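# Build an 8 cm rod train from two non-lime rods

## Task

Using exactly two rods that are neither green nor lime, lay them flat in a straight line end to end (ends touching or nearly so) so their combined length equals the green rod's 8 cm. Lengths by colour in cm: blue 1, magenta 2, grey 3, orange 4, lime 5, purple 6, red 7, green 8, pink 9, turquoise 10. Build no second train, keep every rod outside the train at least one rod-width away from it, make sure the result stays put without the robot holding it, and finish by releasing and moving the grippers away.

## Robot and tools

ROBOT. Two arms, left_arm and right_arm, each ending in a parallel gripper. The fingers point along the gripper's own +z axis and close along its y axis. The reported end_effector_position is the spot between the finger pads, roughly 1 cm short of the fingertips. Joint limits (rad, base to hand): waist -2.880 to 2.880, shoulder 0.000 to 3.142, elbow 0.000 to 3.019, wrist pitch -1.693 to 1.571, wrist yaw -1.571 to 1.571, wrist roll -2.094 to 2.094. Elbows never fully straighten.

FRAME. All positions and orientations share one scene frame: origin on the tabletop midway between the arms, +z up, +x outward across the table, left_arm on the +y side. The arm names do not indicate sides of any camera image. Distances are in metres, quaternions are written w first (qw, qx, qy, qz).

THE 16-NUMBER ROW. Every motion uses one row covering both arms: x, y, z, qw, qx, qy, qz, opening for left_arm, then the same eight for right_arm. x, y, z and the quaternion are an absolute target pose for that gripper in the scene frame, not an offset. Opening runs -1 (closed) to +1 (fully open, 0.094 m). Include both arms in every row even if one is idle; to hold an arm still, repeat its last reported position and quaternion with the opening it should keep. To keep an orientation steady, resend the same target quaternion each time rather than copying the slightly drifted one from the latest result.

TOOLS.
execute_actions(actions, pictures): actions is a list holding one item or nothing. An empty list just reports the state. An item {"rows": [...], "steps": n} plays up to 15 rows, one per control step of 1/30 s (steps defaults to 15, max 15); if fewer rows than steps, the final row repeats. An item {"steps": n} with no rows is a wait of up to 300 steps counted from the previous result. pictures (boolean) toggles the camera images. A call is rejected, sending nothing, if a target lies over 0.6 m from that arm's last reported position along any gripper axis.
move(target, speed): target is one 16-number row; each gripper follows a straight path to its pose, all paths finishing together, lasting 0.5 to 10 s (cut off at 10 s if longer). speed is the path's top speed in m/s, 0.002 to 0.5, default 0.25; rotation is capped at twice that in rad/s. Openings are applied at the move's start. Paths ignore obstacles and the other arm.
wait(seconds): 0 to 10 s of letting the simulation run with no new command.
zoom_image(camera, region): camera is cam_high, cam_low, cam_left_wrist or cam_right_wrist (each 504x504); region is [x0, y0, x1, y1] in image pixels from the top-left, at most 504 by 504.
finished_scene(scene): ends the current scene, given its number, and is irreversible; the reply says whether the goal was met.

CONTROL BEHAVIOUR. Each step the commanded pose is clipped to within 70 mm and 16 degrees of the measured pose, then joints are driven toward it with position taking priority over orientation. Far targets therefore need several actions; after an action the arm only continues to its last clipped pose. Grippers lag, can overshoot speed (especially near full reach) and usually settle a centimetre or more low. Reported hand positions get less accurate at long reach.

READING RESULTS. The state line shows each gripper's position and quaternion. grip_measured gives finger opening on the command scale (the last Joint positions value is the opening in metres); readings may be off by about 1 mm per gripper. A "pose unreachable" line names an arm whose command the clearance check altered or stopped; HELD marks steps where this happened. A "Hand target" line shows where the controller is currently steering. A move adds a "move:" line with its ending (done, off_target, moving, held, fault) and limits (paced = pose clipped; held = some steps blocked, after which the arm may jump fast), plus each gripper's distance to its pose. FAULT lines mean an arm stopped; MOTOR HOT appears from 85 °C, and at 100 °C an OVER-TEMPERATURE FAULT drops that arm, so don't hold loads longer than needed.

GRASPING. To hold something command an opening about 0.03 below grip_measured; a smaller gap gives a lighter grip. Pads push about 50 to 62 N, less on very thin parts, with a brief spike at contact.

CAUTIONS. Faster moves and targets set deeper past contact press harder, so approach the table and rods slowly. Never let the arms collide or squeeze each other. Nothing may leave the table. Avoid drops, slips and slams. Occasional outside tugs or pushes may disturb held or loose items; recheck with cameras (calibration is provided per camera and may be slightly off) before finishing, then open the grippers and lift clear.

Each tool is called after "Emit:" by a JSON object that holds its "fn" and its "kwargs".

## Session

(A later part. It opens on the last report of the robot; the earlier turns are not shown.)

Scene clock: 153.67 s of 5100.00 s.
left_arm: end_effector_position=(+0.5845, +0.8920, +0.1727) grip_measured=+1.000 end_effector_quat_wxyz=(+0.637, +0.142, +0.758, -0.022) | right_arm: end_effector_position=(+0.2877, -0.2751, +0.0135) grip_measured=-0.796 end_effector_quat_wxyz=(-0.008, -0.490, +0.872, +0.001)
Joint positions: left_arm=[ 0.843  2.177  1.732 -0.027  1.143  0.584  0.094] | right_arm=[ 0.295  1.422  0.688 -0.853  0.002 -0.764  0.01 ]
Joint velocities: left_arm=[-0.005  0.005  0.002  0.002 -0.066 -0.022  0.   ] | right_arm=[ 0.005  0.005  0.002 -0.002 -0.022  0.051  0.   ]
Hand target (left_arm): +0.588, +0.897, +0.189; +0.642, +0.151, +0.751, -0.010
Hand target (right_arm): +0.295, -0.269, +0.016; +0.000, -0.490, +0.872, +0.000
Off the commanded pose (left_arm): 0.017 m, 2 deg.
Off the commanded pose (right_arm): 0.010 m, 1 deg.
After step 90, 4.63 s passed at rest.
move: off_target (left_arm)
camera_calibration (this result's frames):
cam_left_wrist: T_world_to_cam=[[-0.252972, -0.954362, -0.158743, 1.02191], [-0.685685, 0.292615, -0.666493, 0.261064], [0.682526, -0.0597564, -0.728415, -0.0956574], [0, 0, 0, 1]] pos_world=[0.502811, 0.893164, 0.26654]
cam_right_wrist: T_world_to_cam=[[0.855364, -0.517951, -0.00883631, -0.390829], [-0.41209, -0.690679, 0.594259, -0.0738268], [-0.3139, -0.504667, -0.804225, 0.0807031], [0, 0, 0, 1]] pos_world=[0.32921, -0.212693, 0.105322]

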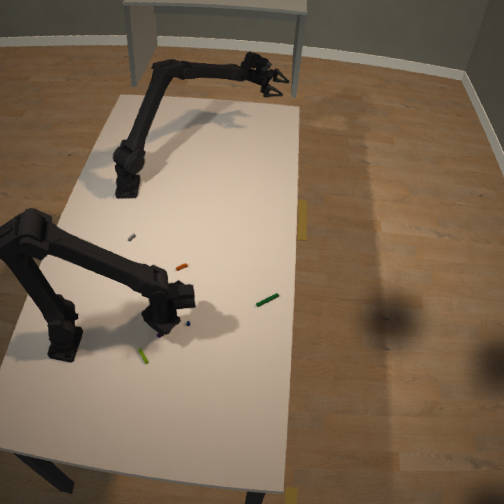

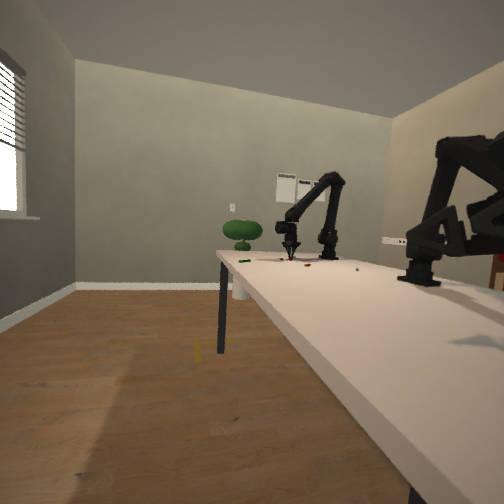

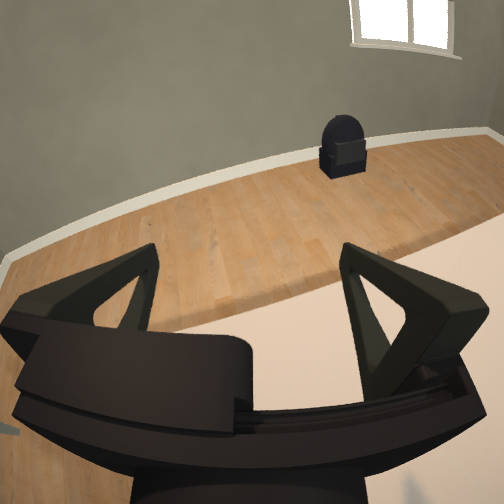

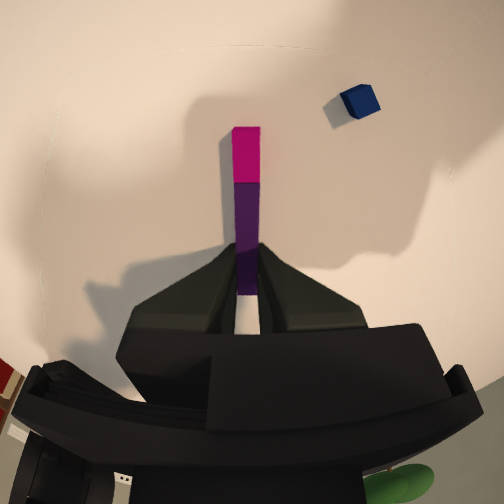

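Emit:
{"fn": "move", "kwargs": {"target": [0.588,0.897,0.189,0.642,0.151,0.751,-0.01,1,0.295,-0.2685,0.016,0,-0.49,0.872,0,-0.2]}}

Emit:
{"fn": "move", "kwargs": {"target": [0.588,0.897,0.189,0.642,0.151,0.751,-0.01,1,0.30,-0.27,0.08,0,-0.49,0.872,0,-0.2], "speed": 0.12}}

Emit:
{"fn": "move", "kwargs": {"target": [0.588,0.897,0.189,0.642,0.151,0.751,-0.01,1,0.22,-0.42,0.2,0,-0.49,0.872,0,-0.2]}}

Scene clock: 164.70 s of 5100.00 s.
left_arm: end_effector_position=(+0.5845, +0.8920, +0.1727) grip_measured=+1.000 end_effector_quat_wxyz=(+0.637, +0.142, +0.758, -0.022) | right_arm: end_effector_position=(+0.2878, -0.2749, +0.0138) grip_measured=-0.202 end_effector_quat_wxyz=(-0.008, -0.489, +0.872, +0.001)
Joint positions: left_arm=[ 0.843  2.177  1.732 -0.027  1.143  0.584  0.094] | right_arm=[ 0.295  1.421  0.688 -0.853  0.002 -0.762  0.037]
Joint velocities: left_arm=[-0.005  0.005 -0.012 -0.002 -0.022 -0.022  0.   ] | right_arm=[-0.005 -0.005  0.002  0.007 -0.037 -0.007  0.   ]
Hand target (left_arm): +0.588, +0.897, +0.189; +0.642, +0.151, +0.751, -0.010
Hand target (right_arm): +0.295, -0.269, +0.016; +0.000, -0.490, +0.872, +0.000
Off the commanded pose (left_arm): 0.017 m, 2 deg.
Off the commanded pose (right_arm): 0.010 m, 1 deg.
After step 90, 7.33 s passed at rest.
move: off_target (left_arm)
camera_calibration (this result's frames):
cam_left_wrist: T_world_to_cam=[[-0.252972, -0.954362, -0.158743, 1.02191], [-0.685685, 0.292615, -0.666493, 0.261064], [0.682526, -0.0597564, -0.728415, -0.0956574], [0, 0, 0, 1]] pos_world=[0.502811, 0.893164, 0.26654]
cam_right_wrist: T_world_to_cam=[[0.854381, -0.519582, -0.00829003, -0.390958], [-0.414018, -0.690263, 0.593402, -0.0731625], [-0.314043, -0.503559, -0.804863, 0.0814582], [0, 0, 0, 1]] pos_world=[0.329318, -0.212617, 0.105736]

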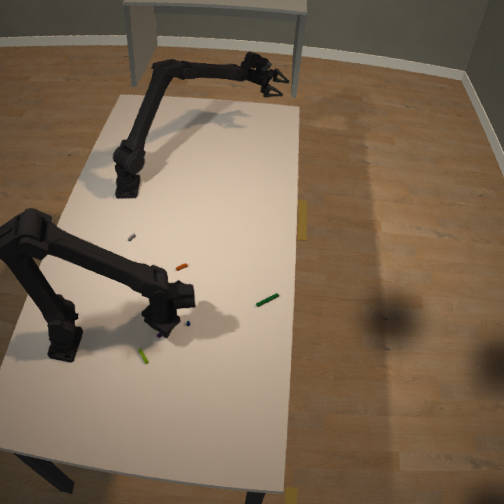

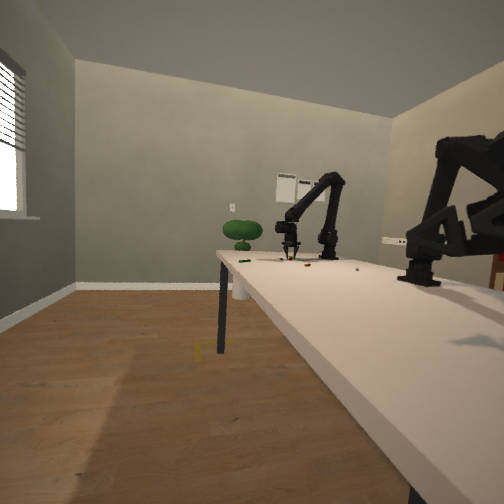

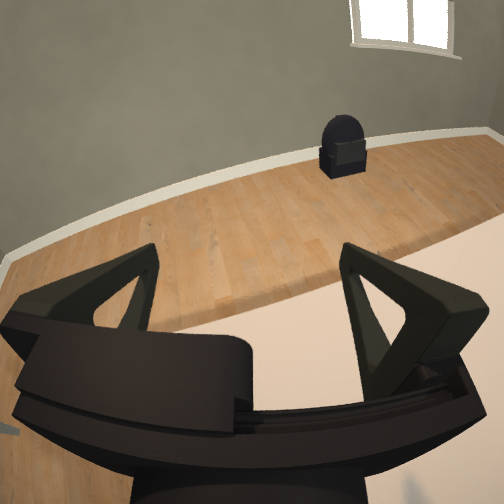

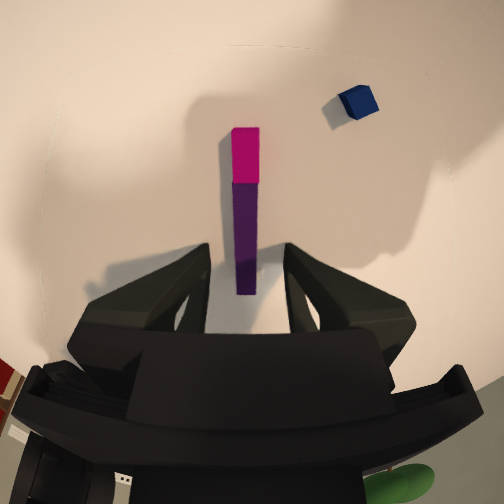

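Scene clock: 165.63 s of 5100.00 s.
left_arm: end_effector_position=(+0.5845, +0.8920, +0.1727) grip_measured=+1.000 end_effector_quat_wxyz=(+0.637, +0.142, +0.758, -0.022) | right_arm: end_effector_position=(+0.2834, -0.2761, +0.0621) grip_measured=-0.202 end_effector_quat_wxyz=(-0.021, -0.489, +0.872, +0.004)
Joint positions: left_arm=[ 0.843  2.177  1.732 -0.027  1.143  0.584  0.094] | right_arm=[ 0.295  1.33   0.757 -1.041  0.002 -0.762  0.037]
Joint velocities: left_arm=[-0.005  0.005  0.007 -0.002  0.007  0.007  0.   ] | right_arm=[-0.005 -0.005  0.007 -0.007  0.022 -0.051  0.   ]
Hand target (left_arm): +0.588, +0.897, +0.189; +0.642, +0.151, +0.751, -0.010
Hand target (right_arm): +0.299, -0.270, +0.080; +0.000, -0.490, +0.872, +0.000
Off the commanded pose (left_arm): 0.017 m, 2 deg.
Off the commanded pose (right_arm): 0.025 m, 2 deg.
move: off_target (left_arm, right_arm)
camera_calibration (this result's frames):
cam_left_wrist: T_world_to_cam=[[-0.252972, -0.954362, -0.158743, 1.02191], [-0.685685, 0.292615, -0.666493, 0.261064], [0.682526, -0.0597564, -0.728415, -0.0956574], [0, 0, 0, 1]] pos_world=[0.502811, 0.893164, 0.26654]
cam_right_wrist: T_world_to_cam=[[0.853929, -0.519702, -0.0267517, -0.386159], [-0.39851, -0.686125, 0.608623, -0.108638], [-0.334658, -0.50906, -0.793009, 0.121911], [0, 0, 0, 1]] pos_world=[0.327257, -0.213167, 0.152466]

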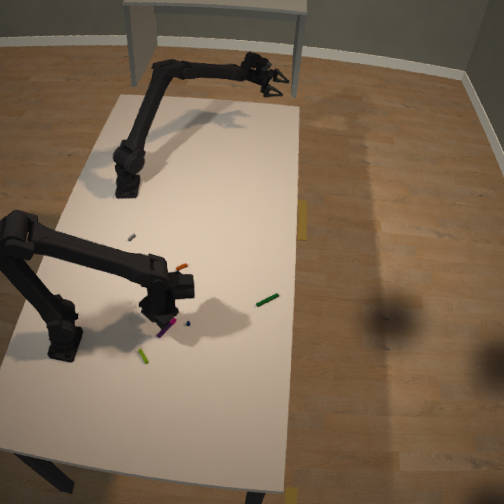

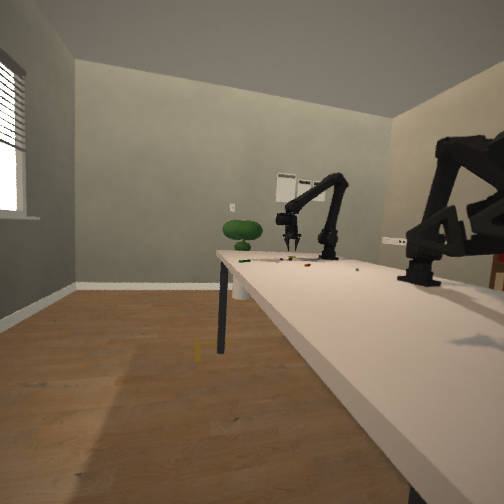

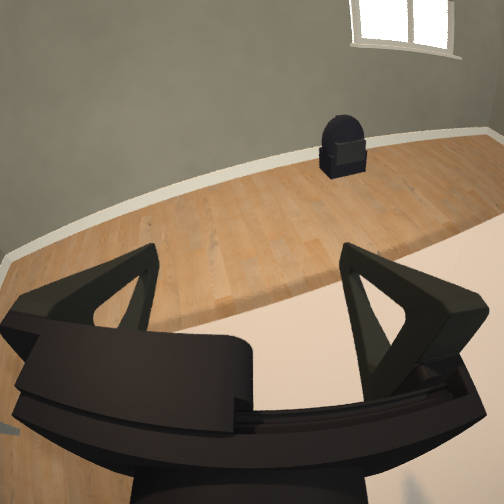

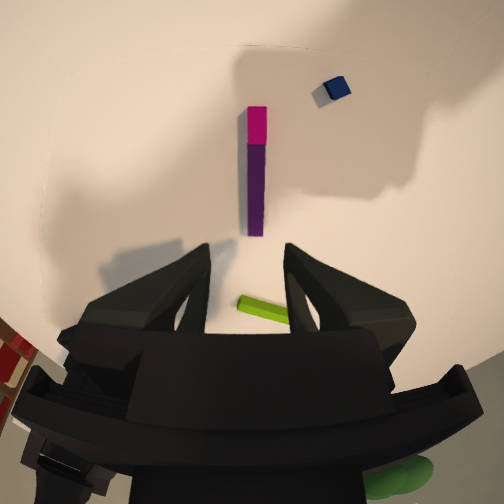

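Scene clock: 167.13 s of 5100.00 s.
left_arm: end_effector_position=(+0.5845, +0.8920, +0.1727) grip_measured=+1.000 end_effector_quat_wxyz=(+0.637, +0.142, +0.758, -0.022) | right_arm: end_effector_position=(+0.2046, -0.4166, +0.1788) grip_measured=-0.202 end_effector_quat_wxyz=(-0.022, -0.485, +0.874, +0.009)
Joint positions: left_arm=[ 0.843  2.177  1.732 -0.027  1.143  0.584  0.094] | right_arm=[-0.225  0.961  0.815 -1.469  0.018 -1.272  0.037]
Joint velocities: left_arm=[-0.005 -0.015  0.012  0.022  0.037  0.022  0.   ] | right_arm=[ 0.005 -0.015 -0.012 -0.002 -0.037  0.007  0.   ]
Hand target (left_arm): +0.588, +0.897, +0.189; +0.642, +0.151, +0.751, -0.010
Hand target (right_arm): +0.215, -0.420, +0.199; -0.006, -0.489, +0.872, -0.004
Off the commanded pose (left_arm): 0.017 m, 2 deg.
Off the commanded pose (right_arm): 0.026 m, 3 deg.
move: off_target (left_arm, right_arm)
camera_calibration (this result's frames):
cam_left_wrist: T_world_to_cam=[[-0.252972, -0.954362, -0.158743, 1.02191], [-0.685685, 0.292615, -0.666493, 0.261064], [0.682526, -0.0597564, -0.728415, -0.0956574], [0, 0, 0, 1]] pos_world=[0.502811, 0.893164, 0.26654]
cam_right_wrist: T_world_to_cam=[[0.848608, -0.52779, -0.036086, -0.389407], [-0.400861, -0.68604, 0.607173, -0.306703], [-0.345216, -0.500787, -0.79375, 0.122299], [0, 0, 0, 1]] pos_world=[0.249728, -0.354689, 0.269245]

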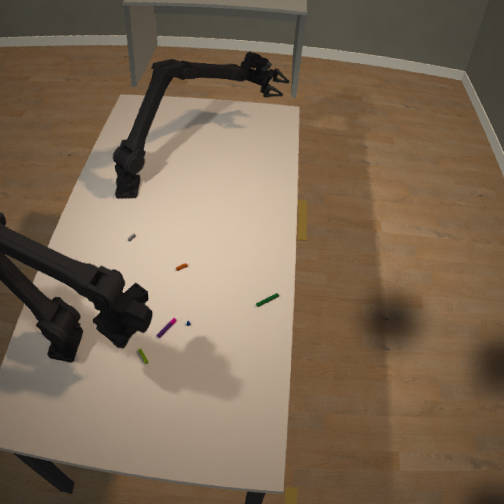

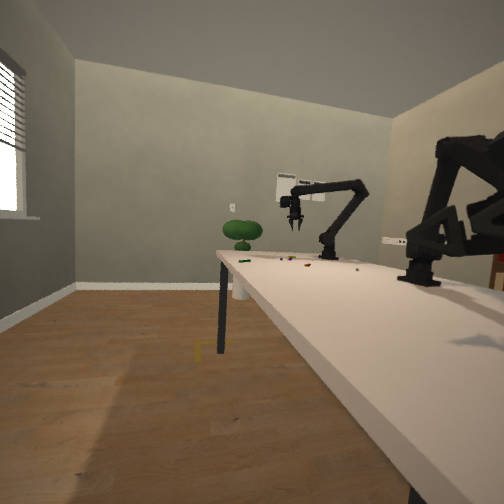

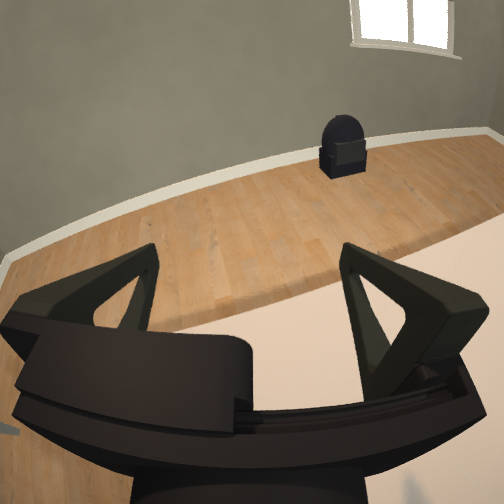

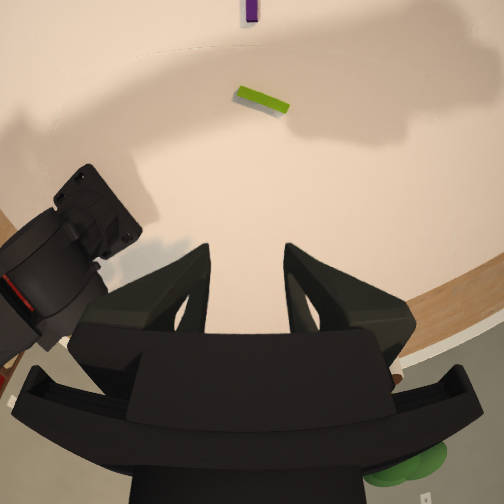

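Emit:
{"fn": "finished_scene", "kwargs": {"scene": 2}}

The scene is finished: the task was done.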